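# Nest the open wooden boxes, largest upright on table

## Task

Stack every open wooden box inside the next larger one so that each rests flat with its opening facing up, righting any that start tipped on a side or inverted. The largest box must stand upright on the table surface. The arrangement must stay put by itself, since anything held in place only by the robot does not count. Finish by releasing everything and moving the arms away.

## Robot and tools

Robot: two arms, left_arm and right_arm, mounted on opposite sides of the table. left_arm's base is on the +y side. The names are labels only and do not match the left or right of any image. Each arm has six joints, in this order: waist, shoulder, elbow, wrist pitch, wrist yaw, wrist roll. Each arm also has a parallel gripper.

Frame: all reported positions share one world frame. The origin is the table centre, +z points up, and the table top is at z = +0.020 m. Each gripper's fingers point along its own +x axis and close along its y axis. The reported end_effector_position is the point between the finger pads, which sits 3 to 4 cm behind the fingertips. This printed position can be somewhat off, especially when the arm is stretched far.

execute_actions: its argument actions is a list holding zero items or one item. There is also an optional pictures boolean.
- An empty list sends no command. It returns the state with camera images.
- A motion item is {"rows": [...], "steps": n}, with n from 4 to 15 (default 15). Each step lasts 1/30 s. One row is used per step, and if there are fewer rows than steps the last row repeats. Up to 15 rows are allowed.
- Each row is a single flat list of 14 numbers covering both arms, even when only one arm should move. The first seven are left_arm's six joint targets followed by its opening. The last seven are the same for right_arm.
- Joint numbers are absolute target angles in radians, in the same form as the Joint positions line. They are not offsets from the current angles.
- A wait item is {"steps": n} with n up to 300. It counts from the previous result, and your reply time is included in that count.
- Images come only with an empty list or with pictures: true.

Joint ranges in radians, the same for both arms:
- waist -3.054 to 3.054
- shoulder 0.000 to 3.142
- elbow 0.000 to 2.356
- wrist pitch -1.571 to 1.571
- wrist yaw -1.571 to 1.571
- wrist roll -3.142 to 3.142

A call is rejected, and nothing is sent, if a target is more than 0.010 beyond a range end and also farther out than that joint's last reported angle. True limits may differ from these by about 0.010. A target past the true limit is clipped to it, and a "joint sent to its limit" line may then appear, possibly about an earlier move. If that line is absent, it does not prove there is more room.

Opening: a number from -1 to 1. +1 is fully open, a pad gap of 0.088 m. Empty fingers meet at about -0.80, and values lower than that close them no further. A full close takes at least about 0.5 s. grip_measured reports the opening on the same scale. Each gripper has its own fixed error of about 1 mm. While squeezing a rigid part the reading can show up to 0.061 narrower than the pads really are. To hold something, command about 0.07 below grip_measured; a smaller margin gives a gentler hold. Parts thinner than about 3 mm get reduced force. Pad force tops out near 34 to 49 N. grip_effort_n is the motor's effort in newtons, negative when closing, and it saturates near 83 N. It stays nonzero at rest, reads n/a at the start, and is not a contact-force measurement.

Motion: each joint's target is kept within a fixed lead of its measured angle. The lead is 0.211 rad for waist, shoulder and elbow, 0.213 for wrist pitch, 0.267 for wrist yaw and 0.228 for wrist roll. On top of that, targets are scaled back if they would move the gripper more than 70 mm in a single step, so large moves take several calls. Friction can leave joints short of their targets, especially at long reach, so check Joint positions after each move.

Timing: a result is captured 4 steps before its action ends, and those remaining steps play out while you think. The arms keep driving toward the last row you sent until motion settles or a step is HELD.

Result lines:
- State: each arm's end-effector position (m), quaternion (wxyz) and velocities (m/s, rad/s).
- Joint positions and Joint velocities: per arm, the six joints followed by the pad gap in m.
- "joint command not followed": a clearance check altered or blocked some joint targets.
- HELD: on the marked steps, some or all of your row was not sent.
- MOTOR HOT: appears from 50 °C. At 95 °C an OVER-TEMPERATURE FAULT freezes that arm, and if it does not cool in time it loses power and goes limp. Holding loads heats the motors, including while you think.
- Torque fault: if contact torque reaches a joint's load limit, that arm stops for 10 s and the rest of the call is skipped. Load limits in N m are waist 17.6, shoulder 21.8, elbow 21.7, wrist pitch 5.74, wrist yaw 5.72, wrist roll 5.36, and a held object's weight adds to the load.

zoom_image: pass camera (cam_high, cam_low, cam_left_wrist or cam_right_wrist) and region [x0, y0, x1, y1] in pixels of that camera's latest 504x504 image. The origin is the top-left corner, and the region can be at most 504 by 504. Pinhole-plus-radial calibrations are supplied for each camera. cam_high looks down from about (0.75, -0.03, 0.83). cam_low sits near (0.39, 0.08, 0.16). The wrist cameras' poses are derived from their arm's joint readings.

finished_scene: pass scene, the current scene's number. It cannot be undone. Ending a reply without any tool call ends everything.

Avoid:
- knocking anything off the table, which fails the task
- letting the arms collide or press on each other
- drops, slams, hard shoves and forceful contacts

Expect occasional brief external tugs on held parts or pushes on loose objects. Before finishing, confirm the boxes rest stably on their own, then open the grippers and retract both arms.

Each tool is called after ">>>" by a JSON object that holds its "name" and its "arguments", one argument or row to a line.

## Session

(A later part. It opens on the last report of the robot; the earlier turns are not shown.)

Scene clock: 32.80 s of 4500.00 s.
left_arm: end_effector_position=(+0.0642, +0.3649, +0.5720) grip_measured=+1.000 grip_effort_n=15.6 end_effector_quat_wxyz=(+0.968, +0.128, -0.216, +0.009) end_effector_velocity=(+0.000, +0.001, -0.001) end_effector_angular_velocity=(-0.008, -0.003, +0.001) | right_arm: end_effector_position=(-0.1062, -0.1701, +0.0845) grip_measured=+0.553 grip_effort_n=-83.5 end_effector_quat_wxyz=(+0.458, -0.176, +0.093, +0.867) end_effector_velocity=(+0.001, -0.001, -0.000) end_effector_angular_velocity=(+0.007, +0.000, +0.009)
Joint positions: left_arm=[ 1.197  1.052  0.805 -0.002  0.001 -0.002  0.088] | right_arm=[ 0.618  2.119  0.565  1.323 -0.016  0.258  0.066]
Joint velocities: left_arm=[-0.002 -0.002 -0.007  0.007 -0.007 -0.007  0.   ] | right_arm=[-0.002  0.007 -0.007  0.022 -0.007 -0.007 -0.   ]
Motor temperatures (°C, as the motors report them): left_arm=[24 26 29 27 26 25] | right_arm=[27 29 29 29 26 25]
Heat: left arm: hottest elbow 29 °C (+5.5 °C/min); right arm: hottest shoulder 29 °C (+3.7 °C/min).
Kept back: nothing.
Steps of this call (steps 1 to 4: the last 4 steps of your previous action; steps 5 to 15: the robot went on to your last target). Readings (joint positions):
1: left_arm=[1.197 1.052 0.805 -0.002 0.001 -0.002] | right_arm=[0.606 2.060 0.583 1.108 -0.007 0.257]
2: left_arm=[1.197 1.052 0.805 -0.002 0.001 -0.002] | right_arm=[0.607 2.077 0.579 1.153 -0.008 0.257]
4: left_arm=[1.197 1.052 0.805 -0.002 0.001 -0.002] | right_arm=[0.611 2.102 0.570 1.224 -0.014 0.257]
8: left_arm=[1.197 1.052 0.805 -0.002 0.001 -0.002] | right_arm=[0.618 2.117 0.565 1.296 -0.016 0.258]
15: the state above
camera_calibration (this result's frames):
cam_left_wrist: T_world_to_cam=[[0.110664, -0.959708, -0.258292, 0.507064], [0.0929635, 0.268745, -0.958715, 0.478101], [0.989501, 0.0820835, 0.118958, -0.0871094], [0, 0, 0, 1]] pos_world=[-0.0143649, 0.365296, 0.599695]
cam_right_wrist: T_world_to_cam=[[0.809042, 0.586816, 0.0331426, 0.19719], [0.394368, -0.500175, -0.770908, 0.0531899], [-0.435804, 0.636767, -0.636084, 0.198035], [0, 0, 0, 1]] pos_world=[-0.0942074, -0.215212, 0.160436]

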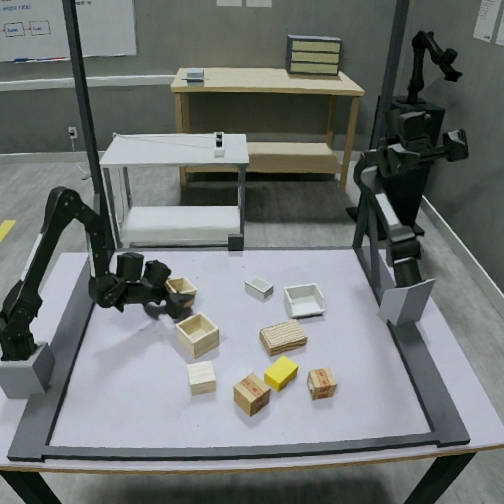

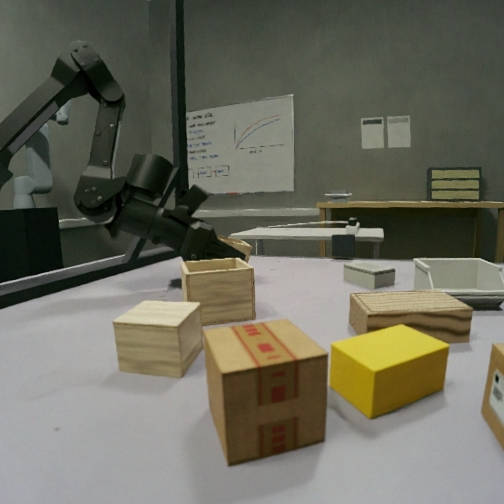

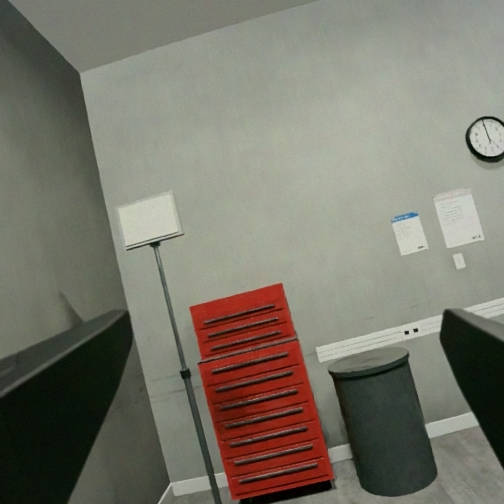

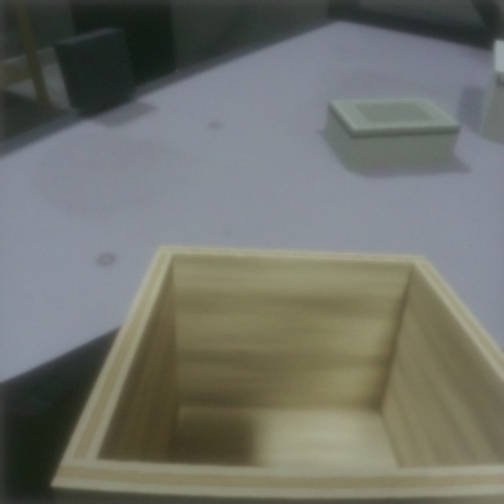

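>>> {"name": "execute_actions", "arguments": {
  "actions": [
    {"rows":[[1.2,1.0,0.8,0,0,0,1,0.62,2.22,0.56,1.44,-0.02,0.26,0.49],[1.2,1.0,0.8,0,0,0,1,0.62,2.22,0.56,1.44,-0.02,0.26,0.49],[1.2,1.0,0.8,0,0,0,1,0.62,2.22,0.56,1.44,-0.02,0.26,0.49],[1.2,1.0,0.8,0,0,0,1,0.62,2.22,0.56,1.44,-0.02,0.26,0.49],[1.2,1.0,0.8,0,0,0,1,0.62,2.22,0.56,1.44,-0.02,0.26,0.49],[1.2,1.0,0.8,0,0,0,1,0.62,2.22,0.56,1.44,-0.02,0.26,0.49],[1.2,1.0,0.8,0,0,0,1,0.62,2.22,0.56,1.44,-0.02,0.26,0.49],[1.2,1.0,0.8,0,0,0,1,0.62,2.22,0.56,1.44,-0.02,0.26,0.49],[1.2,1.0,0.8,0,0,0,1,0.62,2.22,0.56,1.44,-0.02,0.26,0.58],[1.2,1.0,0.8,0,0,0,1,0.62,2.22,0.56,1.44,-0.02,0.26,0.62],[1.2,1.0,0.8,0,0,0,1,0.62,2.22,0.56,1.44,-0.02,0.26,0.7]],"steps":15}
  ]
}}

>>> {"name": "execute_actions", "arguments": {
  "actions": [
    {"rows":[[1.2,1.0,0.8,0,0,0,1,0.62,2.22,0.56,1.44,-0.02,0.26,1],[1.2,1.0,0.8,0,0,0,1,0.62,2.22,0.56,1.44,-0.02,0.26,1],[1.2,1.0,0.8,0,0,0,1,0.62,2.22,0.56,1.44,-0.02,0.26,1],[1.2,1.0,0.8,0,0,0,1,0.62,2.22,0.56,1.44,-0.02,0.26,1],[1.2,1.0,0.8,0,0,0,1,0.62,2.22,0.56,1.44,-0.02,0.26,1],[1.2,1.0,0.8,0,0,0,1,0.62,2.22,0.56,1.44,-0.02,0.26,1],[1.2,1.0,0.8,0,0,0,1,0.62,1.7,0.4,1.0,-0.02,0.26,1]],"steps":15}
  ]
}}

>>> {"name": "execute_actions", "arguments": {
  "actions": [
    {"rows":[[1.2,1.0,0.8,0,0,0,1,0.55,1.5,1.0,-0.4,-0.2,0.2,1]],"steps":15}
  ]
}}

>>> {"name": "execute_actions", "arguments": {
  "actions": [
    {"rows":[[1.2,1.0,0.8,0,0,0,1,0.5,1.75,1.25,-1.05,-0.27,0.2,1]],"steps":15}
  ]
}}

>>> {"name": "execute_actions", "arguments": {
  "actions": [
    {"steps":15}
  ],
  "pictures": true
}}

Scene clock: 33.63 s of 4500.00 s.
left_arm: end_effector_position=(+0.0642, +0.3649, +0.5720) grip_measured=+1.000 grip_effort_n=15.6 end_effector_quat_wxyz=(+0.968, +0.128, -0.216, +0.009) end_effector_velocity=(+0.000, +0.002, -0.001) end_effector_angular_velocity=(-0.011, -0.005, +0.005) | right_arm: end_effector_position=(-0.1012, -0.1714, +0.0725) grip_measured=+0.581 grip_effort_n=-7.2 end_effector_quat_wxyz=(+0.456, -0.167, +0.088, +0.870) end_effector_velocity=(+0.003, +0.001, -0.001) end_effector_angular_velocity=(+0.009, +0.012, -0.009)
Joint positions: left_arm=[ 1.197  1.052  0.805 -0.002  0.001 -0.002  0.088] | right_arm=[ 0.618  2.205  0.562  1.433 -0.016  0.258  0.067]
Joint velocities: left_arm=[ 0.002 -0.002 -0.007  0.007 -0.007 -0.007  0.   ] | right_arm=[-0.002  0.022 -0.002  0.037  0.007  0.007  0.043]
Motor temperatures (°C, as the motors report them): left_arm=[24 26 29 27 26 25] | right_arm=[27 29 29 29 26 25]
Heat: left arm: hottest elbow 29 °C (+5.4 °C/min); right arm: hottest shoulder 29 °C (+3.6 °C/min).
Steps of this call (steps 1 to 14: the robot went on to your last target; steps 15 to 25: the first 11 steps of this action). Readings (joint positions):
15: left_arm=[1.197 1.052 0.805 -0.002 0.001 -0.002] | right_arm=[0.618 2.129 0.565 1.343 -0.016 0.258]
16: left_arm=[1.197 1.052 0.805 -0.002 0.001 -0.002] | right_arm=[0.618 2.146 0.565 1.378 -0.016 0.258]
18: left_arm=[1.197 1.052 0.805 -0.002 0.001 -0.002] | right_arm=[0.618 2.175 0.565 1.398 -0.016 0.258]
22: left_arm=[1.197 1.052 0.805 -0.002 0.001 -0.002] | right_arm=[0.618 2.203 0.562 1.425 -0.016 0.258]
25: the state above

Scene clock: 34.13 s of 4500.00 s.
left_arm: end_effector_position=(+0.0642, +0.3649, +0.5720) grip_measured=+1.000 grip_effort_n=15.1 end_effector_quat_wxyz=(+0.968, +0.128, -0.216, +0.009) end_effector_velocity=(+0.002, +0.001, -0.003) end_effector_angular_velocity=(-0.022, +0.011, -0.002) | right_arm: end_effector_position=(-0.0804, -0.1991, +0.0784) grip_measured=+0.983 grip_effort_n=18.4 end_effector_quat_wxyz=(+0.465, -0.230, +0.119, +0.846) end_effector_velocity=(+0.046, -0.103, +0.126) end_effector_angular_velocity=(-0.371, -0.325, -0.112)
Joint positions: left_arm=[ 1.197  1.052  0.805 -0.002  0.001 -0.002  0.088] | right_arm=[ 0.618  2.004  0.441  1.204 -0.016  0.258  0.087]
Joint velocities: left_arm=[-0.002  0.002 -0.002 -0.007 -0.007 -0.022  0.   ] | right_arm=[-0.007 -1.37  -0.403 -1.473 -0.007 -0.022  0.006]
Motor temperatures (°C, as the motors report them): left_arm=[24 26 29 27 26 25] | right_arm=[27 29 29 29 26 25]
Heat: left arm: hottest elbow 29 °C (+5.3 °C/min); right arm: hottest shoulder 29 °C (+3.5 °C/min).
Steps of this call (steps 1 to 4: the last 4 steps of your previous action; steps 5 to 15: the first 11 steps of this action). Readings (joint positions):
5: left_arm=[1.197 1.052 0.805 -0.002 0.001 -0.002] | right_arm=[0.618 2.207 0.562 1.438 -0.016 0.258]
6: left_arm=[1.197 1.052 0.805 -0.002 0.001 -0.002] | right_arm=[0.618 2.207 0.562 1.438 -0.016 0.258]
8: left_arm=[1.197 1.052 0.805 -0.002 0.001 -0.002] | right_arm=[0.618 2.207 0.562 1.438 -0.016 0.258]
12: left_arm=[1.197 1.052 0.805 -0.002 0.001 -0.002] | right_arm=[0.618 2.146 0.521 1.348 -0.016 0.258]
15: the state above

Scene clock: 34.63 s of 4500.00 s.
left_arm: end_effector_position=(+0.0642, +0.3649, +0.5720) grip_measured=+1.000 grip_effort_n=15.1 end_effector_quat_wxyz=(+0.968, +0.128, -0.216, +0.009) end_effector_velocity=(-0.001, -0.004, -0.001) end_effector_angular_velocity=(+0.001, +0.006, -0.014) | right_arm: end_effector_position=(-0.1604, -0.1638, +0.2456) grip_measured=+0.998 grip_effort_n=17.9 end_effector_quat_wxyz=(+0.404, -0.143, +0.063, +0.901) end_effector_velocity=(-0.188, +0.106, +0.380) end_effector_angular_velocity=(+0.231, +0.142, +0.198)
Joint positions: left_arm=[ 1.197  1.052  0.805 -0.002  0.001 -0.002  0.088] | right_arm=[ 0.562  1.557  0.742  0.696 -0.169  0.211  0.088]
Joint velocities: left_arm=[-0.007 -0.002  0.002 -0.007  0.007 -0.007  0.   ] | right_arm=[-0.085 -0.393  1.277 -1.37  -0.198 -0.066  0.   ]
Motor temperatures (°C, as the motors report them): left_arm=[24 26 29 27 26 25] | right_arm=[27 29 29 29 26 25]
Heat: left arm: hottest elbow 29 °C (+5.2 °C/min); right arm: hottest shoulder 29 °C (+3.5 °C/min).
Steps of this call (steps 1 to 4: the last 4 steps of your previous action; steps 5 to 15: the first 11 steps of this action). Readings (joint positions):
5: left_arm=[1.197 1.052 0.805 -0.002 0.001 -0.002] | right_arm=[0.615 1.787 0.423 1.044 -0.030 0.255]
6: left_arm=[1.197 1.052 0.805 -0.002 0.001 -0.002] | right_arm=[0.608 1.758 0.446 1.007 -0.059 0.248]
8: left_arm=[1.197 1.052 0.805 -0.002 0.001 -0.002] | right_arm=[0.592 1.708 0.503 0.947 -0.095 0.235]
12: left_arm=[1.197 1.052 0.805 -0.002 0.001 -0.002] | right_arm=[0.571 1.608 0.625 0.821 -0.144 0.219]
15: the state above

Scene clock: 35.13 s of 4500.00 s.
left_arm: end_effector_position=(+0.0642, +0.3649, +0.5720) grip_measured=+1.000 grip_effort_n=15.6 end_effector_quat_wxyz=(+0.968, +0.128, -0.216, +0.009) end_effector_velocity=(+0.000, +0.005, -0.001) end_effector_angular_velocity=(-0.005, +0.001, +0.026) | right_arm: end_effector_position=(-0.1684, -0.1156, +0.2256) grip_measured=+0.998 grip_effort_n=18.4 end_effector_quat_wxyz=(+0.412, -0.301, +0.183, +0.840) end_effector_velocity=(+0.117, -0.105, -0.182) end_effector_angular_velocity=(-1.086, -0.660, -0.299)
Joint positions: left_arm=[ 1.197  1.052  0.805 -0.002  0.001 -0.002  0.088] | right_arm=[ 0.501  1.731  1.219 -0.025 -0.261  0.202  0.088]
Joint velocities: left_arm=[ 0.002 -0.002 -0.002 -0.007 -0.022  0.007  0.   ] | right_arm=[-0.002  0.046  0.183 -1.443 -0.051 -0.007  0.   ]
Motor temperatures (°C, as the motors report them): left_arm=[24 26 29 27 26 25] | right_arm=[27 29 29 29 26 25]
Heat: left arm: hottest elbow 29 °C (+5.1 °C/min); right arm: hottest shoulder 29 °C (+3.4 °C/min).
Steps of this call (steps 1 to 4: the last 4 steps of your previous action; steps 5 to 15: the first 11 steps of this action). Readings (joint positions):
5: left_arm=[1.197 1.052 0.805 -0.002 0.001 -0.002] | right_arm=[0.551 1.531 0.952 0.464 -0.200 0.204]
6: left_arm=[1.197 1.052 0.805 -0.002 0.001 -0.002] | right_arm=[0.543 1.558 1.007 0.425 -0.222 0.203]
8: left_arm=[1.197 1.052 0.805 -0.002 0.001 -0.002] | right_arm=[0.524 1.636 1.116 0.324 -0.238 0.203]
12: left_arm=[1.197 1.052 0.805 -0.002 0.001 -0.002] | right_arm=[0.503 1.718 1.197 0.122 -0.254 0.203]
15: the state above

Scene clock: 35.63 s of 4500.00 s.
left_arm: end_effector_position=(+0.0642, +0.3649, +0.5720) grip_measured=+1.000 grip_effort_n=15.1 end_effector_quat_wxyz=(+0.968, +0.128, -0.216, +0.009) end_effector_velocity=(+0.002, -0.001, -0.003) end_effector_angular_velocity=(-0.016, +0.015, -0.014) | right_arm: end_effector_position=(-0.0847, -0.2128, +0.1552) grip_measured=+0.998 grip_effort_n=18.8 end_effector_quat_wxyz=(+0.408, -0.537, +0.366, +0.641) end_effector_velocity=(+0.170, -0.248, -0.048) end_effector_angular_velocity=(-1.173, -0.726, -0.349)
Joint positions: left_arm=[ 1.197  1.052  0.805 -0.002  0.001 -0.002  0.088] | right_arm=[ 0.501  1.738  1.239 -0.758 -0.265  0.202  0.088]
Joint velocities: left_arm=[-0.002  0.002 -0.002 -0.007  0.007 -0.022  0.   ] | right_arm=[-0.002 -0.002 -0.002 -1.429 -0.022 -0.022 -0.   ]
Motor temperatures (°C, as the motors report them): left_arm=[24 26 29 27 26 25] | right_arm=[27 29 29 29 26 25]
Heat: left arm: hottest elbow 29 °C (+5.1 °C/min); right arm: hottest shoulder 29 °C (+3.4 °C/min).
Kept back: nothing.
Steps of this call (steps 1 to 4: the last 4 steps of your previous action; steps 5 to 15: the robot went on to your last target). Readings (joint positions):
1: left_arm=[1.197 1.052 0.805 -0.002 0.001 -0.002] | right_arm=[0.501 1.732 1.225 -0.073 -0.262 0.202]
2: left_arm=[1.197 1.052 0.805 -0.002 0.001 -0.002] | right_arm=[0.501 1.732 1.229 -0.121 -0.263 0.202]
4: left_arm=[1.197 1.052 0.805 -0.002 0.001 -0.002] | right_arm=[0.501 1.733 1.236 -0.218 -0.264 0.202]
8: left_arm=[1.197 1.052 0.805 -0.002 0.001 -0.002] | right_arm=[0.501 1.735 1.239 -0.415 -0.264 0.202]
15: the state above
camera_calibration (this result's frames):
cam_left_wrist: T_world_to_cam=[[0.110664, -0.959708, -0.258292, 0.507064], [0.0929635, 0.268745, -0.958715, 0.478101], [0.989501, 0.0820835, 0.118958, -0.0871094], [0, 0, 0, 1]] pos_world=[-0.0143649, 0.365296, 0.599695]
cam_right_wrist: T_world_to_cam=[[0.898269, 0.437871, -0.0371847, 0.189319], [0.438795, -0.889114, 0.130132, -0.140926], [0.0239194, -0.13321, -0.990799, 0.20976], [0, 0, 0, 1]] pos_world=[-0.113239, -0.180254, 0.233208]

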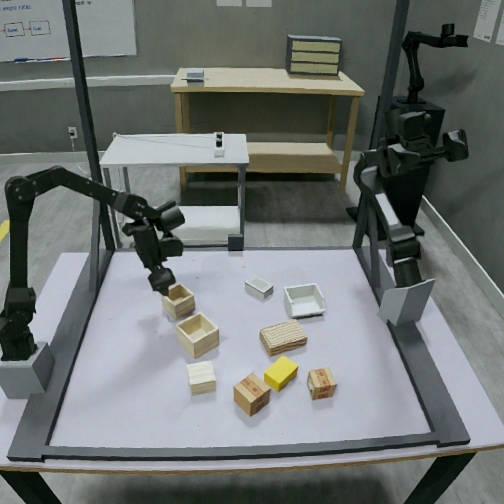

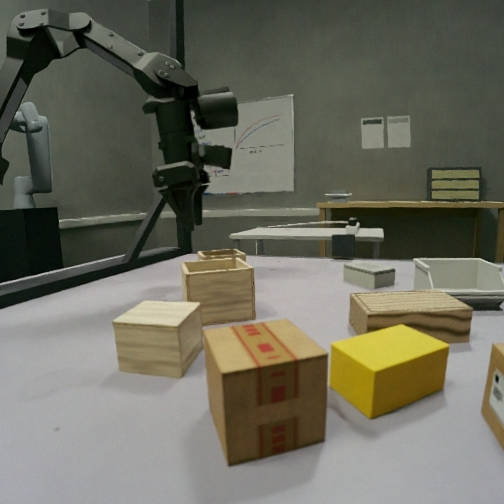

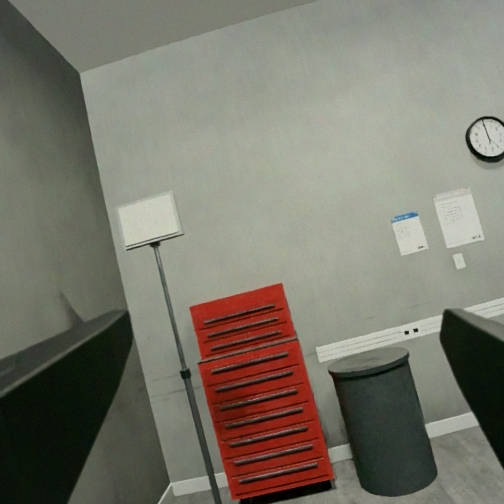

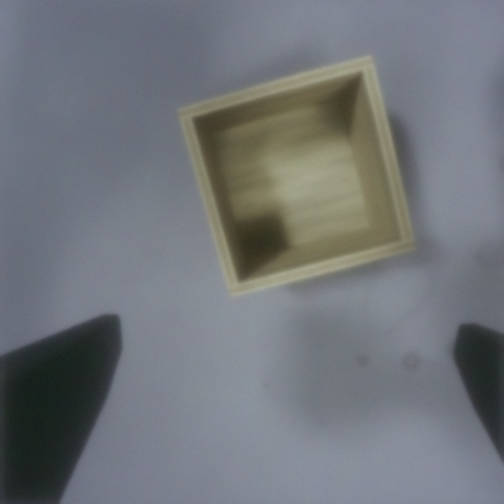

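>>> {"name": "execute_actions", "arguments": {
  "actions": [
    {"rows":[[1.2,1.0,0.8,0,0,0,1,0.432,2.06,1.644,-1.04,-0.257,-0.25,-0.2]],"steps":15}
  ]
}}

>>> {"name": "execute_actions", "arguments": {
  "actions": [
    {"steps":15}
  ],
  "pictures": true
}}

Scene clock: 36.53 s of 4500.00 s.
left_arm: end_effector_position=(+0.0642, +0.3649, +0.5720) grip_measured=+1.000 grip_effort_n=15.1 end_effector_quat_wxyz=(+0.968, +0.128, -0.216, +0.009) end_effector_velocity=(+0.001, -0.001, -0.002) end_effector_angular_velocity=(+0.021, +0.006, +0.012) | right_arm: end_effector_position=(-0.0752, -0.1664, +0.1432) grip_measured=-0.113 grip_effort_n=-6.7 end_effector_quat_wxyz=(+0.296, -0.650, +0.298, +0.634) end_effector_velocity=(-0.055, +0.070, +0.052) end_effector_angular_velocity=(+0.208, +0.128, +0.381)
Joint positions: left_arm=[ 1.197  1.052  0.805 -0.002  0.001 -0.002  0.088] | right_arm=[ 0.433  2.031  1.606 -1.037 -0.261 -0.213  0.033]
Joint velocities: left_arm=[-0.007 -0.002 -0.002 -0.007 -0.007  0.022  0.   ] | right_arm=[-0.002  0.056  0.32  -0.007 -0.007 -0.315 -0.054]
Motor temperatures (°C, as the motors report them): left_arm=[24 26 29 27 26 25] | right_arm=[27 29 29 29 26 25]
Heat: left arm: hottest elbow 29 °C (+4.9 °C/min); right arm: hottest shoulder 29 °C (+3.3 °C/min).
Steps of this call (steps 1 to 16: the robot went on to your last target; steps 17 to 27: the first 11 steps of this action). Readings (joint positions):
17: left_arm=[1.197 1.052 0.805 -0.002 0.001 -0.002] | right_arm=[0.498 1.759 1.258 -1.062 -0.265 0.168]
18: left_arm=[1.197 1.052 0.805 -0.002 0.001 -0.002] | right_arm=[0.489 1.796 1.303 -1.069 -0.266 0.111]
20: left_arm=[1.197 1.052 0.805 -0.002 0.001 -0.002] | right_arm=[0.463 1.894 1.408 -1.035 -0.265 0.006]
24: left_arm=[1.197 1.052 0.805 -0.002 0.001 -0.002] | right_arm=[0.435 2.014 1.559 -1.036 -0.261 -0.164]
27: the state above

Scene clock: 37.03 s of 4500.00 s.
left_arm: end_effector_position=(+0.0642, +0.3649, +0.5720) grip_measured=+1.000 grip_effort_n=15.1 end_effector_quat_wxyz=(+0.968, +0.128, -0.216, +0.009) end_effector_velocity=(-0.001, -0.002, +0.000) end_effector_angular_velocity=(-0.015, -0.004, -0.019) | right_arm: end_effector_position=(-0.0789, -0.1605, +0.1445) grip_measured=-0.196 grip_effort_n=-15.6 end_effector_quat_wxyz=(+0.286, -0.652, +0.283, +0.643) end_effector_velocity=(+0.001, +0.005, +0.003) end_effector_angular_velocity=(+0.020, +0.001, +0.005)
Joint positions: left_arm=[ 1.197  1.052  0.805 -0.002  0.001 -0.002  0.088] | right_arm=[ 0.433  2.045  1.634 -1.038 -0.261 -0.248  0.029]
Joint velocities: left_arm=[-0.002 -0.002 -0.002  0.007  0.007 -0.022  0.   ] | right_arm=[-0.007 -0.002  0.007  0.007  0.007 -0.007 -0.   ]
Motor temperatures (°C, as the motors report them): left_arm=[24 26 29 27 26 25] | right_arm=[27 29 29 29 26 25]
Heat: left arm: hottest elbow 29 °C (+4.9 °C/min); right arm: hottest shoulder 29 °C (+3.2 °C/min).
Kept back: nothing.
Steps of this call (steps 1 to 4: the last 4 steps of your previous action; steps 5 to 15: the robot went on to your last target). Readings (joint positions):
1: left_arm=[1.197 1.052 0.805 -0.002 0.001 -0.002] | right_arm=[0.433 2.032 1.615 -1.037 -0.261 -0.222]
2: left_arm=[1.197 1.052 0.805 -0.002 0.001 -0.002] | right_arm=[0.433 2.033 1.622 -1.037 -0.261 -0.229]
4: left_arm=[1.197 1.052 0.805 -0.002 0.001 -0.002] | right_arm=[0.433 2.036 1.629 -1.037 -0.261 -0.237]
8: left_arm=[1.197 1.052 0.805 -0.002 0.001 -0.002] | right_arm=[0.433 2.043 1.632 -1.038 -0.261 -0.245]
15: the state above
camera_calibration (this result's frames):
cam_left_wrist: T_world_to_cam=[[0.110664, -0.959708, -0.258292, 0.507064], [0.0929635, 0.268745, -0.958715, 0.478101], [0.989501, 0.0820835, 0.118958, -0.0871094], [0, 0, 0, 1]] pos_world=[-0.0143649, 0.365296, 0.599695]
cam_right_wrist: T_world_to_cam=[[0.708634, 0.705559, -0.00484521, 0.184138], [0.675421, -0.676347, 0.293873, -0.0664751], [0.204068, -0.211521, -0.955832, 0.202594], [0, 0, 0, 1]] pos_world=[-0.126931, -0.132027, 0.214074]

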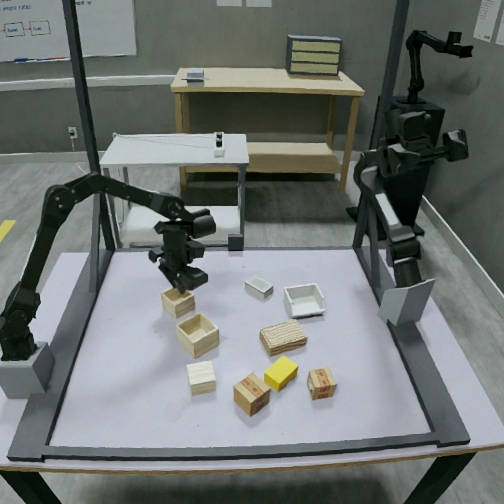

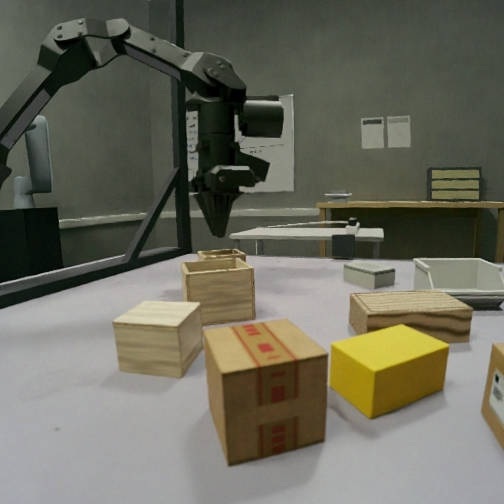

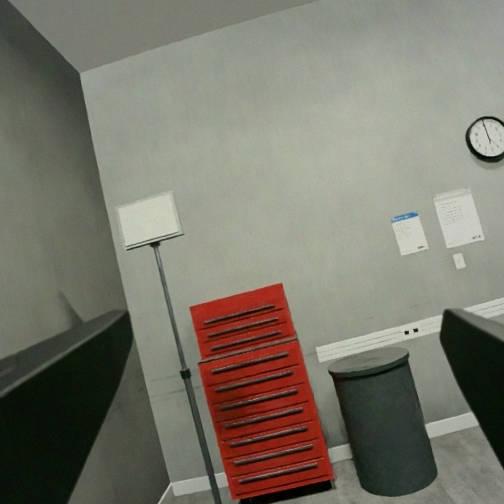

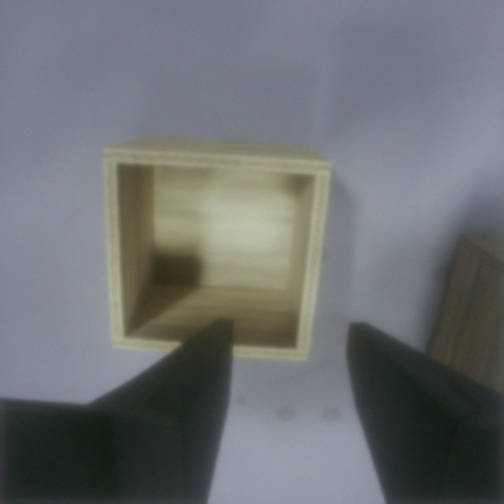

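>>> {"name": "execute_actions", "arguments": {
  "actions": [
    {"rows":[[1.2,1.0,0.8,0,0,0,1,0.455,2.09,1.68,-1.03,-0.255,-0.22,-0.2],[1.2,1.0,0.8,0,0,0,1,0.455,2.09,1.68,-1.03,-0.255,-0.22,-0.2],[1.2,1.0,0.8,0,0,0,1,0.455,2.09,1.68,-1.03,-0.255,-0.22,-0.2],[1.2,1.0,0.8,0,0,0,1,0.455,2.09,1.68,-1.03,-0.255,-0.22,-0.2],[1.2,1.0,0.8,0,0,0,1,0.455,2.09,1.68,-1.03,-0.255,-0.22,-0.2],[1.2,1.0,0.8,0,0,0,1,0.455,2.09,1.68,-1.03,-0.255,-0.22,-0.2],[1.2,1.0,0.8,0,0,0,1,0.465,2.14,1.64,-0.94,-0.252,-0.21,-0.2],[1.2,1.0,0.8,0,0,0,1,0.465,2.14,1.64,-0.94,-0.252,-0.21,-0.2],[1.2,1.0,0.8,0,0,0,1,0.465,2.14,1.64,-0.94,-0.252,-0.21,-0.2]],"steps":15}
  ],
  "pictures": true
}}

Scene clock: 37.87 s of 4500.00 s.
left_arm: end_effector_position=(+0.0642, +0.3649, +0.5720) grip_measured=+1.000 grip_effort_n=15.1 end_effector_quat_wxyz=(+0.968, +0.128, -0.216, +0.009) end_effector_velocity=(+0.002, +0.002, -0.005) end_effector_angular_velocity=(-0.023, +0.021, +0.001) | right_arm: end_effector_position=(-0.0919, -0.1480, +0.1239) grip_measured=-0.197 grip_effort_n=-14.7 end_effector_quat_wxyz=(+0.291, -0.644, +0.276, +0.651) end_effector_velocity=(+0.032, -0.020, -0.121) end_effector_angular_velocity=(-0.205, -0.120, -0.065)
Joint positions: left_arm=[ 1.197  1.052  0.805 -0.002  0.001 -0.002  0.088] | right_arm=[ 0.459  2.108  1.662 -0.966 -0.258 -0.216  0.029]
Joint velocities: left_arm=[-0.002 -0.002 -0.002 -0.022 -0.007 -0.022  0.   ] | right_arm=[ 0.037  0.232 -0.115  0.11   0.007  0.037 -0.   ]
Motor temperatures (°C, as the motors report them): left_arm=[24 26 29 27 26 25] | right_arm=[27 30 29 29 26 25]
Heat: left arm: hottest elbow 29 °C (+4.8 °C/min); right arm: hottest shoulder 30 °C (+4.8 °C/min).
Steps of this call (steps 1 to 14: the robot went on to your last target; steps 15 to 25: the first 11 steps of this action). Readings (joint positions):
15: left_arm=[1.197 1.052 0.805 -0.002 0.001 -0.002] | right_arm=[0.433 2.048 1.637 -1.040 -0.261 -0.246]
16: left_arm=[1.197 1.052 0.805 -0.002 0.001 -0.002] | right_arm=[0.435 2.053 1.645 -1.040 -0.261 -0.241]
18: left_arm=[1.197 1.052 0.805 -0.002 0.001 -0.002] | right_arm=[0.441 2.064 1.659 -1.033 -0.261 -0.232]
22: left_arm=[1.197 1.052 0.805 -0.002 0.001 -0.002] | right_arm=[0.452 2.082 1.665 -1.001 -0.260 -0.222]
25: the state above
camera_calibration (this result's frames):
cam_left_wrist: T_world_to_cam=[[0.110664, -0.959708, -0.258292, 0.507064], [0.0929635, 0.268745, -0.958715, 0.478101], [0.989501, 0.0820835, 0.118958, -0.0871094], [0, 0, 0, 1]] pos_world=[-0.0143649, 0.365296, 0.599695]
cam_right_wrist: T_world_to_cam=[[0.706721, 0.707489, 0.00217538, 0.183696], [0.681232, -0.681315, 0.267829, -0.0401878], [0.190968, -0.187799, -0.963464, 0.191411], [0, 0, 0, 1]] pos_world=[-0.138998, -0.121396, 0.194782]

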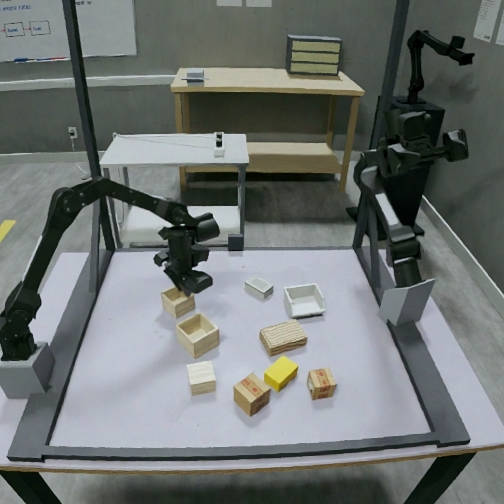

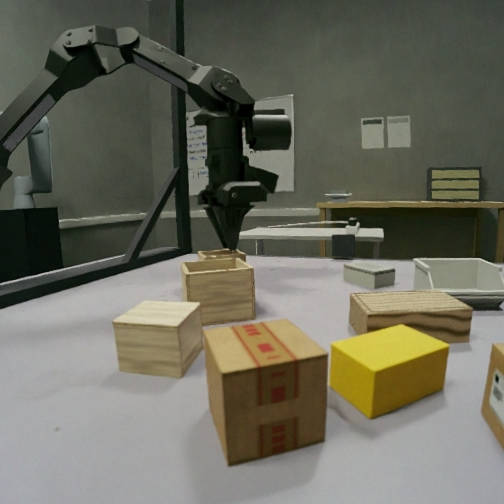

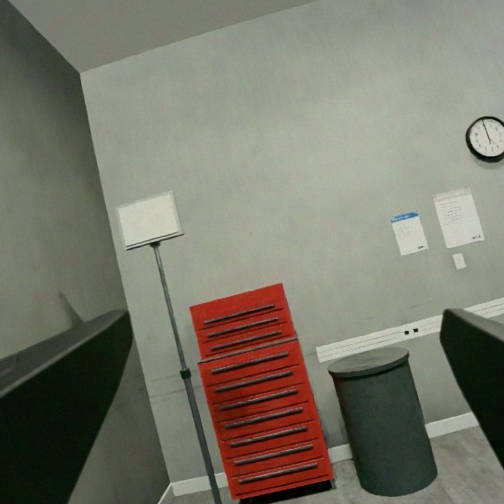

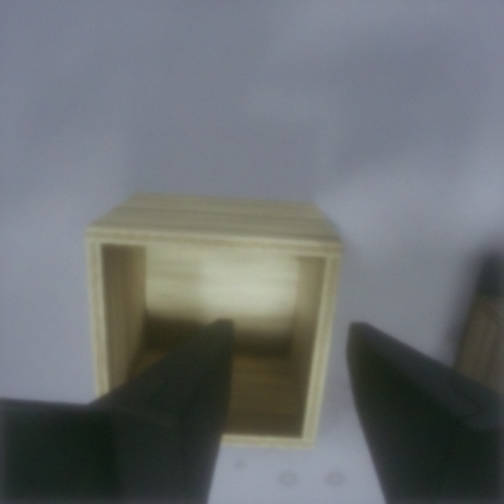

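>>> {"name": "execute_actions", "arguments": {
  "actions": [
    {"rows":[[1.2,1.0,0.8,0,0,0,1,0.456,2.2,1.6,-0.85,-0.252,-0.21,-0.1]],"steps":15}
  ]
}}

>>> {"name": "execute_actions", "arguments": {
  "actions": [
    {"steps":8}
  ],
  "pictures": true
}}

Scene clock: 38.37 s of 4500.00 s.
left_arm: end_effector_position=(+0.0642, +0.3649, +0.5720) grip_measured=+1.000 grip_effort_n=15.1 end_effector_quat_wxyz=(+0.968, +0.128, -0.216, +0.009) end_effector_velocity=(-0.001, +0.002, +0.001) end_effector_angular_velocity=(-0.014, -0.012, +0.013) | right_arm: end_effector_position=(-0.0799, -0.1438, +0.0811) grip_measured=-0.108 grip_effort_n=18.4 end_effector_quat_wxyz=(+0.291, -0.649, +0.284, +0.643) end_effector_velocity=(-0.001, +0.010, +0.000) end_effector_angular_velocity=(+0.036, +0.011, +0.010)
Joint positions: left_arm=[ 1.197  1.052  0.805 -0.002  0.001 -0.002  0.088] | right_arm=[ 0.458  2.188  1.609 -0.857 -0.256 -0.212  0.034]
Joint velocities: left_arm=[-0.002 -0.002 -0.002  0.007 -0.022 -0.007  0.   ] | right_arm=[-0.007  0.002  0.002  0.037  0.007 -0.007  0.002]
Motor temperatures (°C, as the motors report them): left_arm=[24 26 29 27 26 25] | right_arm=[27 30 29 29 26 25]
Heat: left arm: hottest elbow 29 °C (+4.7 °C/min); right arm: hottest shoulder 30 °C (+4.7 °C/min).
Steps of this call (steps 1 to 4: the last 4 steps of your previous action; steps 5 to 15: the first 11 steps of this action). Readings (joint positions):
5: left_arm=[1.197 1.052 0.805 -0.002 0.001 -0.002] | right_arm=[0.461 2.131 1.647 -0.939 -0.257 -0.213]
6: left_arm=[1.197 1.052 0.805 -0.002 0.001 -0.002] | right_arm=[0.461 2.136 1.641 -0.911 -0.257 -0.213]
8: left_arm=[1.197 1.052 0.805 -0.002 0.001 -0.002] | right_arm=[0.460 2.154 1.634 -0.881 -0.257 -0.213]
12: left_arm=[1.197 1.052 0.805 -0.002 0.001 -0.002] | right_arm=[0.459 2.184 1.612 -0.864 -0.256 -0.213]
15: the state above

Scene clock: 38.63 s of 4500.00 s.
left_arm: end_effector_position=(+0.0642, +0.3649, +0.5720) grip_measured=+1.000 grip_effort_n=15.1 end_effector_quat_wxyz=(+0.968, +0.128, -0.216, +0.009) end_effector_velocity=(+0.000, +0.003, -0.001) end_effector_angular_velocity=(-0.015, +0.002, +0.016) | right_arm: end_effector_position=(-0.0805, -0.1428, +0.0811) grip_measured=-0.103 grip_effort_n=18.4 end_effector_quat_wxyz=(+0.291, -0.648, +0.282, +0.645) end_effector_velocity=(-0.002, +0.004, +0.001) end_effector_angular_velocity=(+0.015, +0.017, +0.011)
Joint positions: left_arm=[ 1.197  1.052  0.805 -0.002  0.001 -0.002  0.088] | right_arm=[ 0.458  2.188  1.609 -0.852 -0.256 -0.212  0.034]
Joint velocities: left_arm=[-0.002 -0.002 -0.002 -0.007 -0.022 -0.007  0.   ] | right_arm=[-0.002 -0.002 -0.002  0.022 -0.007 -0.007  0.   ]
Motor temperatures (°C, as the motors report them): left_arm=[24 26 29 27 26 25] | right_arm=[27 30 29 29 26 25]
Heat: left arm: hottest elbow 29 °C (+4.7 °C/min); right arm: hottest shoulder 30 °C (+4.7 °C/min).
Kept back: nothing.
Steps of this call (steps 1 to 4: the last 4 steps of your previous action; steps 5 to 8: the robot went on to your last target). Readings (joint positions):
1: left_arm=[1.197 1.052 0.805 -0.002 0.001 -0.002] | right_arm=[0.458 2.188 1.609 -0.855 -0.256 -0.212]
2: left_arm=[1.197 1.052 0.805 -0.002 0.001 -0.002] | right_arm=[0.458 2.188 1.609 -0.853 -0.256 -0.212]
4: left_arm=[1.197 1.052 0.805 -0.002 0.001 -0.002] | right_arm=[0.458 2.188 1.609 -0.853 -0.256 -0.212]
8: the state above
camera_calibration (this result's frames):
cam_left_wrist: T_world_to_cam=[[0.110664, -0.959708, -0.258292, 0.507064], [0.0929635, 0.268745, -0.958715, 0.478101], [0.989501, 0.0820835, 0.118958, -0.0871094], [0, 0, 0, 1]] pos_world=[-0.0143649, 0.365296, 0.599695]
cam_right_wrist: T_world_to_cam=[[0.713355, 0.700803, -0.000374289, 0.171865], [0.671924, -0.683806, 0.284479, -0.0353733], [0.199108, -0.203186, -0.958682, 0.147038], [0, 0, 0, 1]] pos_world=[-0.128109, -0.114756, 0.15109]

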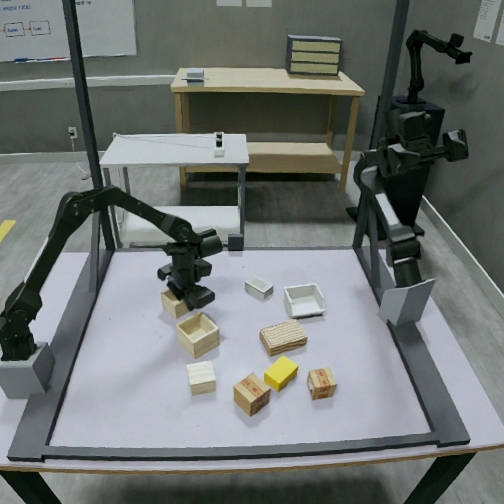

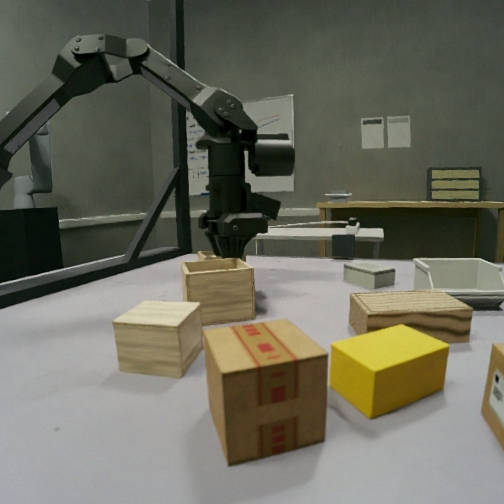

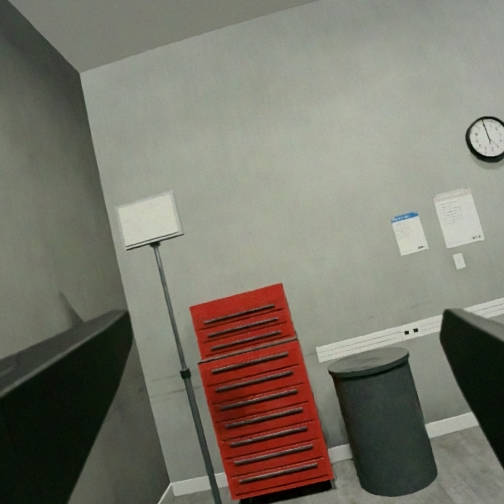

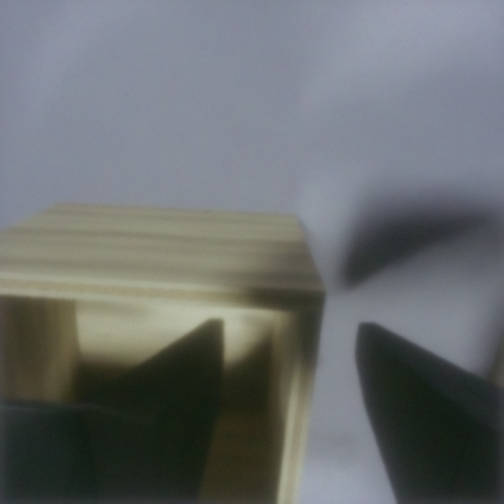

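>>> {"name": "execute_actions", "arguments": {
  "actions": [
    {"rows":[[1.2,1.0,0.8,0,0,0,1,0.456,2.2,1.6,-0.85,-0.252,-0.21,-0.9]],"steps":15}
  ]
}}

>>> {"name": "execute_actions", "arguments": {
  "actions": [
    {"rows":[[1.2,1.0,0.8,0,0,0,1,0.456,2.2,1.6,-0.85,-0.252,-0.21,-0.9],[1.2,1.0,0.8,0,0,0,1,0.456,2.2,1.6,-0.85,-0.252,-0.21,-0.9],[1.2,1.0,0.8,0,0,0,1,0.456,2.2,1.6,-0.85,-0.252,-0.21,-0.9],[1.2,1.0,0.8,0,0,0,1,0.43,2.0,1.64,-1.09,-0.257,-0.23,-0.9]],"steps":15}
  ]
}}

>>> {"name": "execute_actions", "arguments": {
  "actions": [
    {"steps":12}
  ],
  "pictures": true
}}

Scene clock: 39.23 s of 4500.00 s.
left_arm: end_effector_position=(+0.0642, +0.3649, +0.5720) grip_measured=+1.000 grip_effort_n=15.1 end_effector_quat_wxyz=(+0.968, +0.128, -0.216, +0.009) end_effector_velocity=(+0.000, +0.001, -0.002) end_effector_angular_velocity=(+0.018, +0.005, +0.016) | right_arm: end_effector_position=(-0.0800, -0.1424, +0.0813) grip_measured=-0.759 grip_effort_n=-83.5 end_effector_quat_wxyz=(+0.292, -0.648, +0.283, +0.644) end_effector_velocity=(+0.003, -0.005, +0.002) end_effector_angular_velocity=(-0.021, -0.004, -0.001)
Joint positions: left_arm=[ 1.197  1.052  0.805 -0.002  0.001 -0.002  0.088] | right_arm=[ 0.456  2.188  1.609 -0.852 -0.256 -0.212  0.002]
Joint velocities: left_arm=[-0.002 -0.002 -0.002 -0.007 -0.007  0.022  0.   ] | right_arm=[-0.002 -0.007 -0.007 -0.022 -0.007 -0.007 -0.   ]
Motor temperatures (°C, as the motors report them): left_arm=[24 26 29 27 26 25] | right_arm=[28 30 29 29 26 25]
Heat: left arm: hottest elbow 29 °C (+4.6 °C/min); right arm: hottest shoulder 30 °C (+4.6 °C/min).
Steps of this call (steps 1 to 7: the robot went on to your last target; steps 8 to 18: the first 11 steps of this action). Readings (joint positions):
8: left_arm=[1.197 1.052 0.805 -0.002 0.001 -0.002] | right_arm=[0.458 2.188 1.609 -0.852 -0.256 -0.212]
9: left_arm=[1.197 1.052 0.805 -0.002 0.001 -0.002] | right_arm=[0.458 2.188 1.609 -0.852 -0.256 -0.212]
11: left_arm=[1.197 1.052 0.805 -0.002 0.001 -0.002] | right_arm=[0.458 2.188 1.609 -0.852 -0.256 -0.212]
15: left_arm=[1.197 1.052 0.805 -0.002 0.001 -0.002] | right_arm=[0.457 2.188 1.609 -0.852 -0.256 -0.212]
18: the state above

Scene clock: 39.73 s of 4500.00 s.
left_arm: end_effector_position=(+0.0642, +0.3649, +0.5720) grip_measured=+1.000 grip_effort_n=15.1 end_effector_quat_wxyz=(+0.968, +0.128, -0.216, +0.009) end_effector_velocity=(+0.002, +0.001, -0.003) end_effector_angular_velocity=(-0.006, +0.013, -0.005) | right_arm: end_effector_position=(-0.0797, -0.1630, +0.1542) grip_measured=-0.759 grip_effort_n=-83.5 end_effector_quat_wxyz=(+0.296, -0.647, +0.286, +0.641) end_effector_velocity=(-0.051, +0.002, +0.208) end_effector_angular_velocity=(+0.308, +0.202, +0.077)
Joint positions: left_arm=[ 1.197  1.052  0.805 -0.002  0.001 -0.002  0.088] | right_arm=[ 0.433  2.02   1.635 -1.055 -0.256 -0.225  0.002]
Joint velocities: left_arm=[ 0.002  0.002 -0.002 -0.007  0.007 -0.007  0.   ] | right_arm=[-0.046 -0.432  0.178 -0.242 -0.037 -0.022 -0.   ]
Motor temperatures (°C, as the motors report them): left_arm=[24 26 29 27 26 25] | right_arm=[28 30 29 29 26 25]
Heat: left arm: hottest elbow 29 °C (+4.5 °C/min); right arm: hottest shoulder 30 °C (+4.5 °C/min).
Steps of this call (steps 1 to 4: the last 4 steps of your previous action; steps 5 to 15: the first 11 steps of this action). Readings (joint positions):
5: left_arm=[1.197 1.052 0.805 -0.002 0.001 -0.002] | right_arm=[0.456 2.188 1.609 -0.852 -0.256 -0.212]
6: left_arm=[1.197 1.052 0.805 -0.002 0.001 -0.002] | right_arm=[0.456 2.188 1.609 -0.852 -0.256 -0.212]
8: left_arm=[1.197 1.052 0.805 -0.002 0.001 -0.002] | right_arm=[0.456 2.177 1.610 -0.862 -0.256 -0.212]
12: left_arm=[1.197 1.052 0.805 -0.002 0.001 -0.002] | right_arm=[0.441 2.085 1.613 -1.016 -0.256 -0.222]
15: the state above

Scene clock: 40.13 s of 4500.00 s.
left_arm: end_effector_position=(+0.0642, +0.3649, +0.5720) grip_measured=+1.000 grip_effort_n=15.1 end_effector_quat_wxyz=(+0.968, +0.128, -0.216, +0.009) end_effector_velocity=(-0.001, -0.003, -0.002) end_effector_angular_velocity=(+0.001, +0.006, -0.014) | right_arm: end_effector_position=(-0.0796, -0.1672, +0.1633) grip_measured=-0.759 grip_effort_n=-83.5 end_effector_quat_wxyz=(+0.295, -0.649, +0.287, +0.640) end_effector_velocity=(+0.003, -0.003, +0.002) end_effector_angular_velocity=(-0.016, -0.001, -0.004)
Joint positions: left_arm=[ 1.197  1.052  0.805 -0.002  0.001 -0.002  0.088] | right_arm=[ 0.431  2.     1.642 -1.088 -0.256 -0.227  0.002]
Joint velocities: left_arm=[-0.007 -0.007 -0.002 -0.007  0.007 -0.007  0.   ] | right_arm=[-0.007 -0.002  0.002 -0.022 -0.007 -0.007 -0.   ]
Motor temperatures (°C, as the motors report them): left_arm=[24 26 29 27 26 25] | right_arm=[28 30 29 29 26 25]
Heat: left arm: hottest elbow 29 °C (+4.5 °C/min); right arm: hottest shoulder 30 °C (+4.5 °C/min).
Kept back: nothing.
Steps of this call (steps 1 to 4: the last 4 steps of your previous action; steps 5 to 12: the robot went on to your last target). Readings (joint positions):
1: left_arm=[1.197 1.052 0.805 -0.002 0.001 -0.002] | right_arm=[0.431 2.008 1.640 -1.062 -0.256 -0.226]
2: left_arm=[1.197 1.052 0.805 -0.002 0.001 -0.002] | right_arm=[0.431 2.002 1.642 -1.068 -0.256 -0.226]
4: left_arm=[1.197 1.052 0.805 -0.002 0.001 -0.002] | right_arm=[0.431 2.000 1.642 -1.078 -0.256 -0.227]
8: left_arm=[1.197 1.052 0.805 -0.002 0.001 -0.002] | right_arm=[0.431 2.000 1.642 -1.085 -0.256 -0.227]
12: the state above
camera_calibration (this result's frames):
cam_left_wrist: T_world_to_cam=[[0.110664, -0.959708, -0.258292, 0.507064], [0.0929635, 0.268745, -0.958715, 0.478101], [0.989501, 0.0820835, 0.118958, -0.0871094], [0, 0, 0, 1]] pos_world=[-0.0143649, 0.365296, 0.599695]
cam_right_wrist: T_world_to_cam=[[0.723178, 0.69066, 0.0015721, 0.187058], [0.660224, -0.691973, 0.292022, -0.0795524], [0.202776, -0.210146, -0.95641, 0.219517], [0, 0, 0, 1]] pos_world=[-0.127267, -0.138111, 0.232886]

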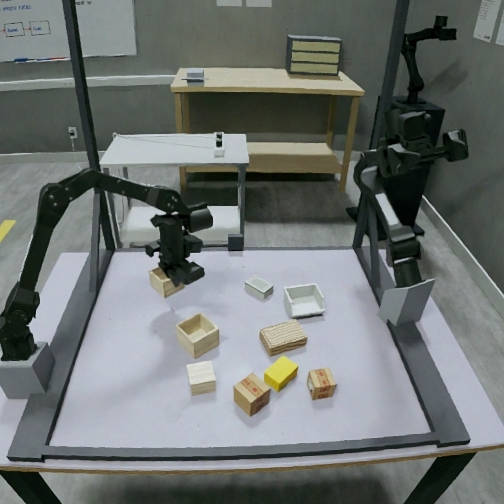

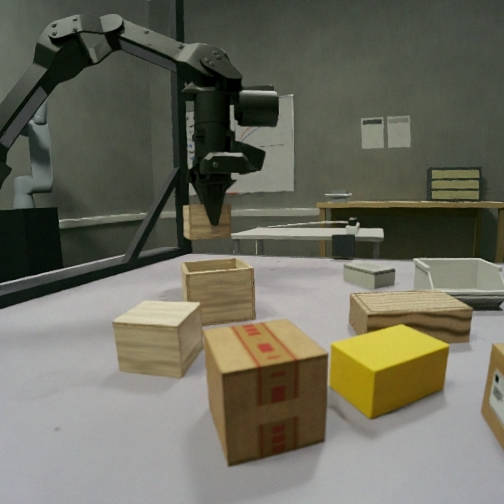

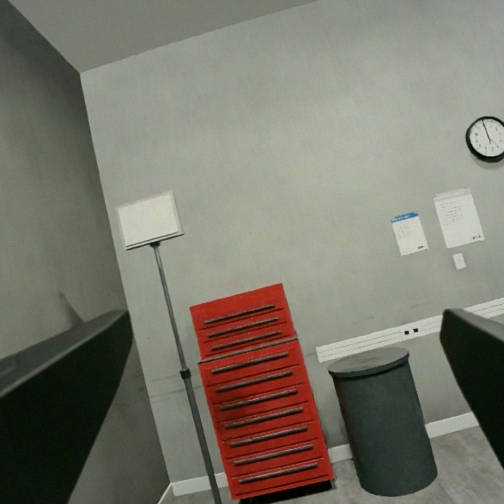

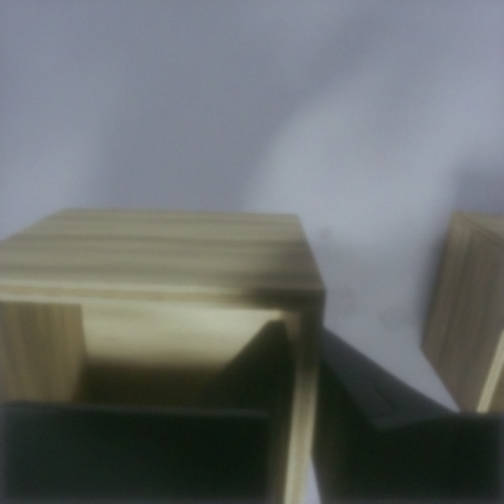

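>>> {"name": "execute_actions", "arguments": {
  "actions": [
    {"rows":[[1.2,1.0,0.8,0,0,0,1,0.43,1.93,1.66,-1.18,-0.257,-0.23,-0.9],[1.2,1.0,0.8,0,0,0,1,0.43,1.93,1.66,-1.18,-0.257,-0.23,-0.9],[1.2,1.0,0.8,0,0,0,1,0.43,1.93,1.66,-1.18,-0.257,-0.23,-0.9],[1.2,1.0,0.8,0,0,0,1,0.43,1.93,1.66,-1.18,-0.257,-0.23,-0.9],[1.2,1.0,0.8,0,0,0,1,0.43,1.93,1.66,-1.18,-0.257,-0.23,-0.9],[1.2,1.0,0.8,0,0,0,1,0.065,2.06,1.75,-1.24,-0.283,-0.55,-0.9]],"steps":15}
  ]
}}

>>> {"name": "execute_actions", "arguments": {
  "actions": [
    {"steps":18}
  ],
  "pictures": true
}}

Scene clock: 41.20 s of 4500.00 s.
left_arm: end_effector_position=(+0.0642, +0.3649, +0.5720) grip_measured=+1.000 grip_effort_n=15.1 end_effector_quat_wxyz=(+0.968, +0.128, -0.216, +0.009) end_effector_velocity=(-0.001, +0.000, -0.001) end_effector_angular_velocity=(-0.008, +0.001, +0.002) | right_arm: end_effector_position=(-0.0211, -0.1417, +0.1977) grip_measured=-0.759 grip_effort_n=-83.5 end_effector_quat_wxyz=(+0.284, -0.655, +0.281, +0.642) end_effector_velocity=(+0.478, +0.179, +0.059) end_effector_angular_velocity=(+0.013, -0.098, -0.635)
Joint positions: left_arm=[ 1.197  1.052  0.805 -0.002  0.001 -0.002  0.088] | right_arm=[ 0.248  2.012  1.721 -1.212 -0.275 -0.446  0.002]
Joint velocities: left_arm=[-0.002 -0.007 -0.002 -0.007 -0.007 -0.007  0.   ] | right_arm=[-1.263  0.276  0.076 -0.183  0.007 -0.681  0.   ]
Motor temperatures (°C, as the motors report them): left_arm=[24 26 29 27 26 25] | right_arm=[28 30 29 29 26 25]
Heat: left arm: hottest elbow 29 °C (+4.4 °C/min); right arm: hottest shoulder 30 °C (+4.4 °C/min).
Steps of this call (steps 1 to 21: the robot went on to your last target; steps 22 to 32: the first 11 steps of this action). Readings (joint positions):
22: left_arm=[1.197 1.052 0.805 -0.002 0.001 -0.002] | right_arm=[0.431 1.996 1.642 -1.093 -0.256 -0.228]
23: left_arm=[1.197 1.052 0.805 -0.002 0.001 -0.002] | right_arm=[0.431 1.991 1.643 -1.117 -0.256 -0.228]
25: left_arm=[1.197 1.052 0.805 -0.002 0.001 -0.002] | right_arm=[0.431 1.973 1.643 -1.152 -0.256 -0.228]
29: left_arm=[1.197 1.052 0.805 -0.002 0.001 -0.002] | right_arm=[0.371 1.979 1.694 -1.192 -0.275 -0.348]
32: the state above

Scene clock: 41.80 s of 4500.00 s.
left_arm: end_effector_position=(+0.0642, +0.3649, +0.5720) grip_measured=+1.000 grip_effort_n=15.6 end_effector_quat_wxyz=(+0.968, +0.128, -0.216, +0.009) end_effector_velocity=(+0.002, +0.002, -0.005) end_effector_angular_velocity=(-0.023, +0.021, +0.001) | right_arm: end_effector_position=(+0.0473, -0.1208, +0.2101) grip_measured=-0.759 grip_effort_n=-83.5 end_effector_quat_wxyz=(+0.315, -0.641, +0.304, +0.630) end_effector_velocity=(+0.002, -0.002, +0.001) end_effector_angular_velocity=(-0.006, +0.007, -0.002)
Joint positions: left_arm=[ 1.197  1.052  0.805 -0.002  0.001 -0.002  0.088] | right_arm=[ 0.067  2.046  1.739 -1.237 -0.278 -0.547  0.002]
Joint velocities: left_arm=[-0.002 -0.002 -0.002 -0.022 -0.007 -0.022  0.   ] | right_arm=[-0.007 -0.002 -0.002 -0.007 -0.007 -0.007 -0.   ]
Motor temperatures (°C, as the motors report them): left_arm=[24 26 29 27 26 25] | right_arm=[28 30 29 28 26 25]
Heat: left arm: hottest elbow 29 °C (+4.3 °C/min); right arm: hottest shoulder 30 °C (+4.3 °C/min).
Kept back: nothing.
Steps of this call (steps 1 to 4: the last 4 steps of your previous action; steps 5 to 18: the robot went on to your last target). Readings (joint positions):
1: left_arm=[1.197 1.052 0.805 -0.002 0.001 -0.002] | right_arm=[0.206 2.021 1.723 -1.219 -0.275 -0.469]
2: left_arm=[1.197 1.052 0.805 -0.002 0.001 -0.002] | right_arm=[0.166 2.029 1.726 -1.223 -0.275 -0.488]
4: left_arm=[1.197 1.052 0.805 -0.002 0.001 -0.002] | right_arm=[0.101 2.041 1.729 -1.228 -0.275 -0.515]
8: left_arm=[1.197 1.052 0.805 -0.002 0.001 -0.002] | right_arm=[0.062 2.046 1.734 -1.235 -0.275 -0.538]
18: the state above
camera_calibration (this result's frames):
cam_left_wrist: T_world_to_cam=[[0.110664, -0.959708, -0.258292, 0.507064], [0.0929635, 0.268745, -0.958715, 0.478101], [0.989501, 0.0820835, 0.118958, -0.0871094], [0, 0, 0, 1]] pos_world=[-0.0143649, 0.365296, 0.599695]
cam_right_wrist: T_world_to_cam=[[0.760953, 0.648763, 0.00751653, 0.0551449], [0.618737, -0.729123, 0.292478, -0.14754], [0.19523, -0.217911, -0.956243, 0.247671], [0, 0, 0, 1]] pos_world=[0.000972798, -0.0893801, 0.279571]

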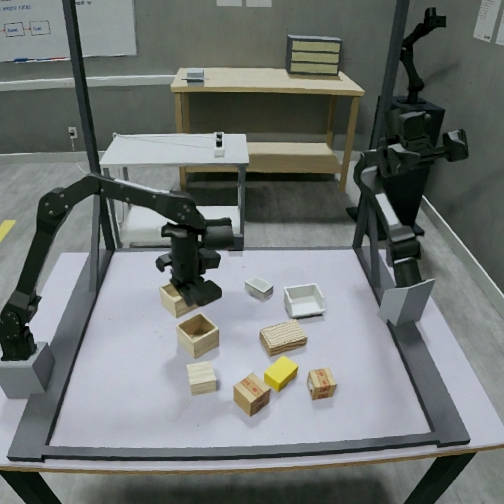

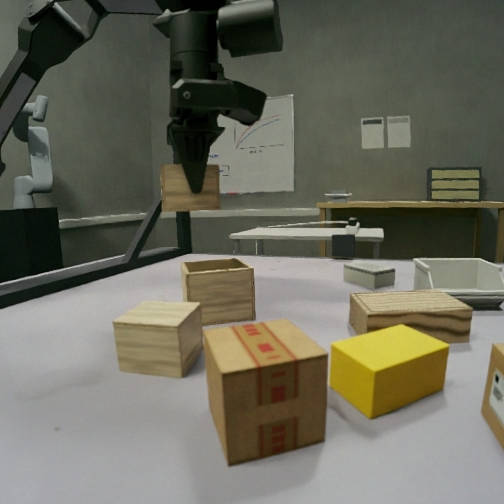

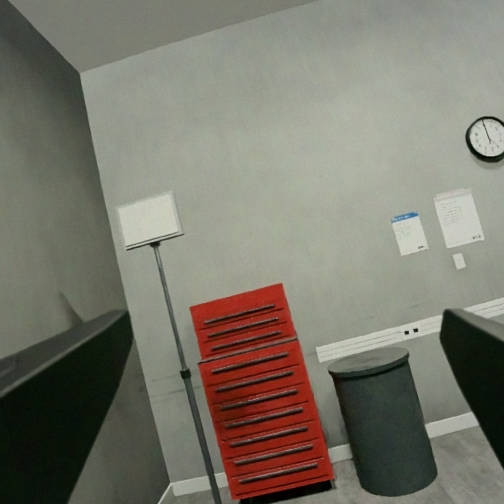

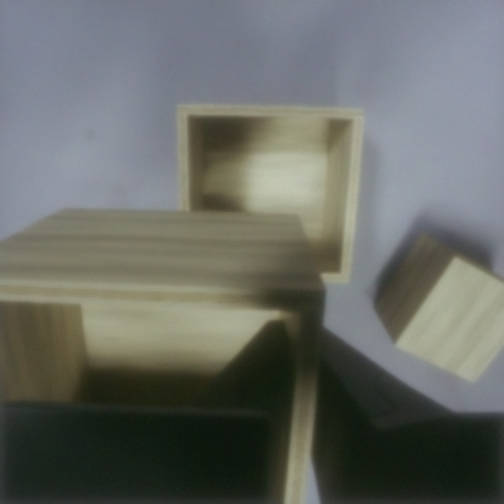

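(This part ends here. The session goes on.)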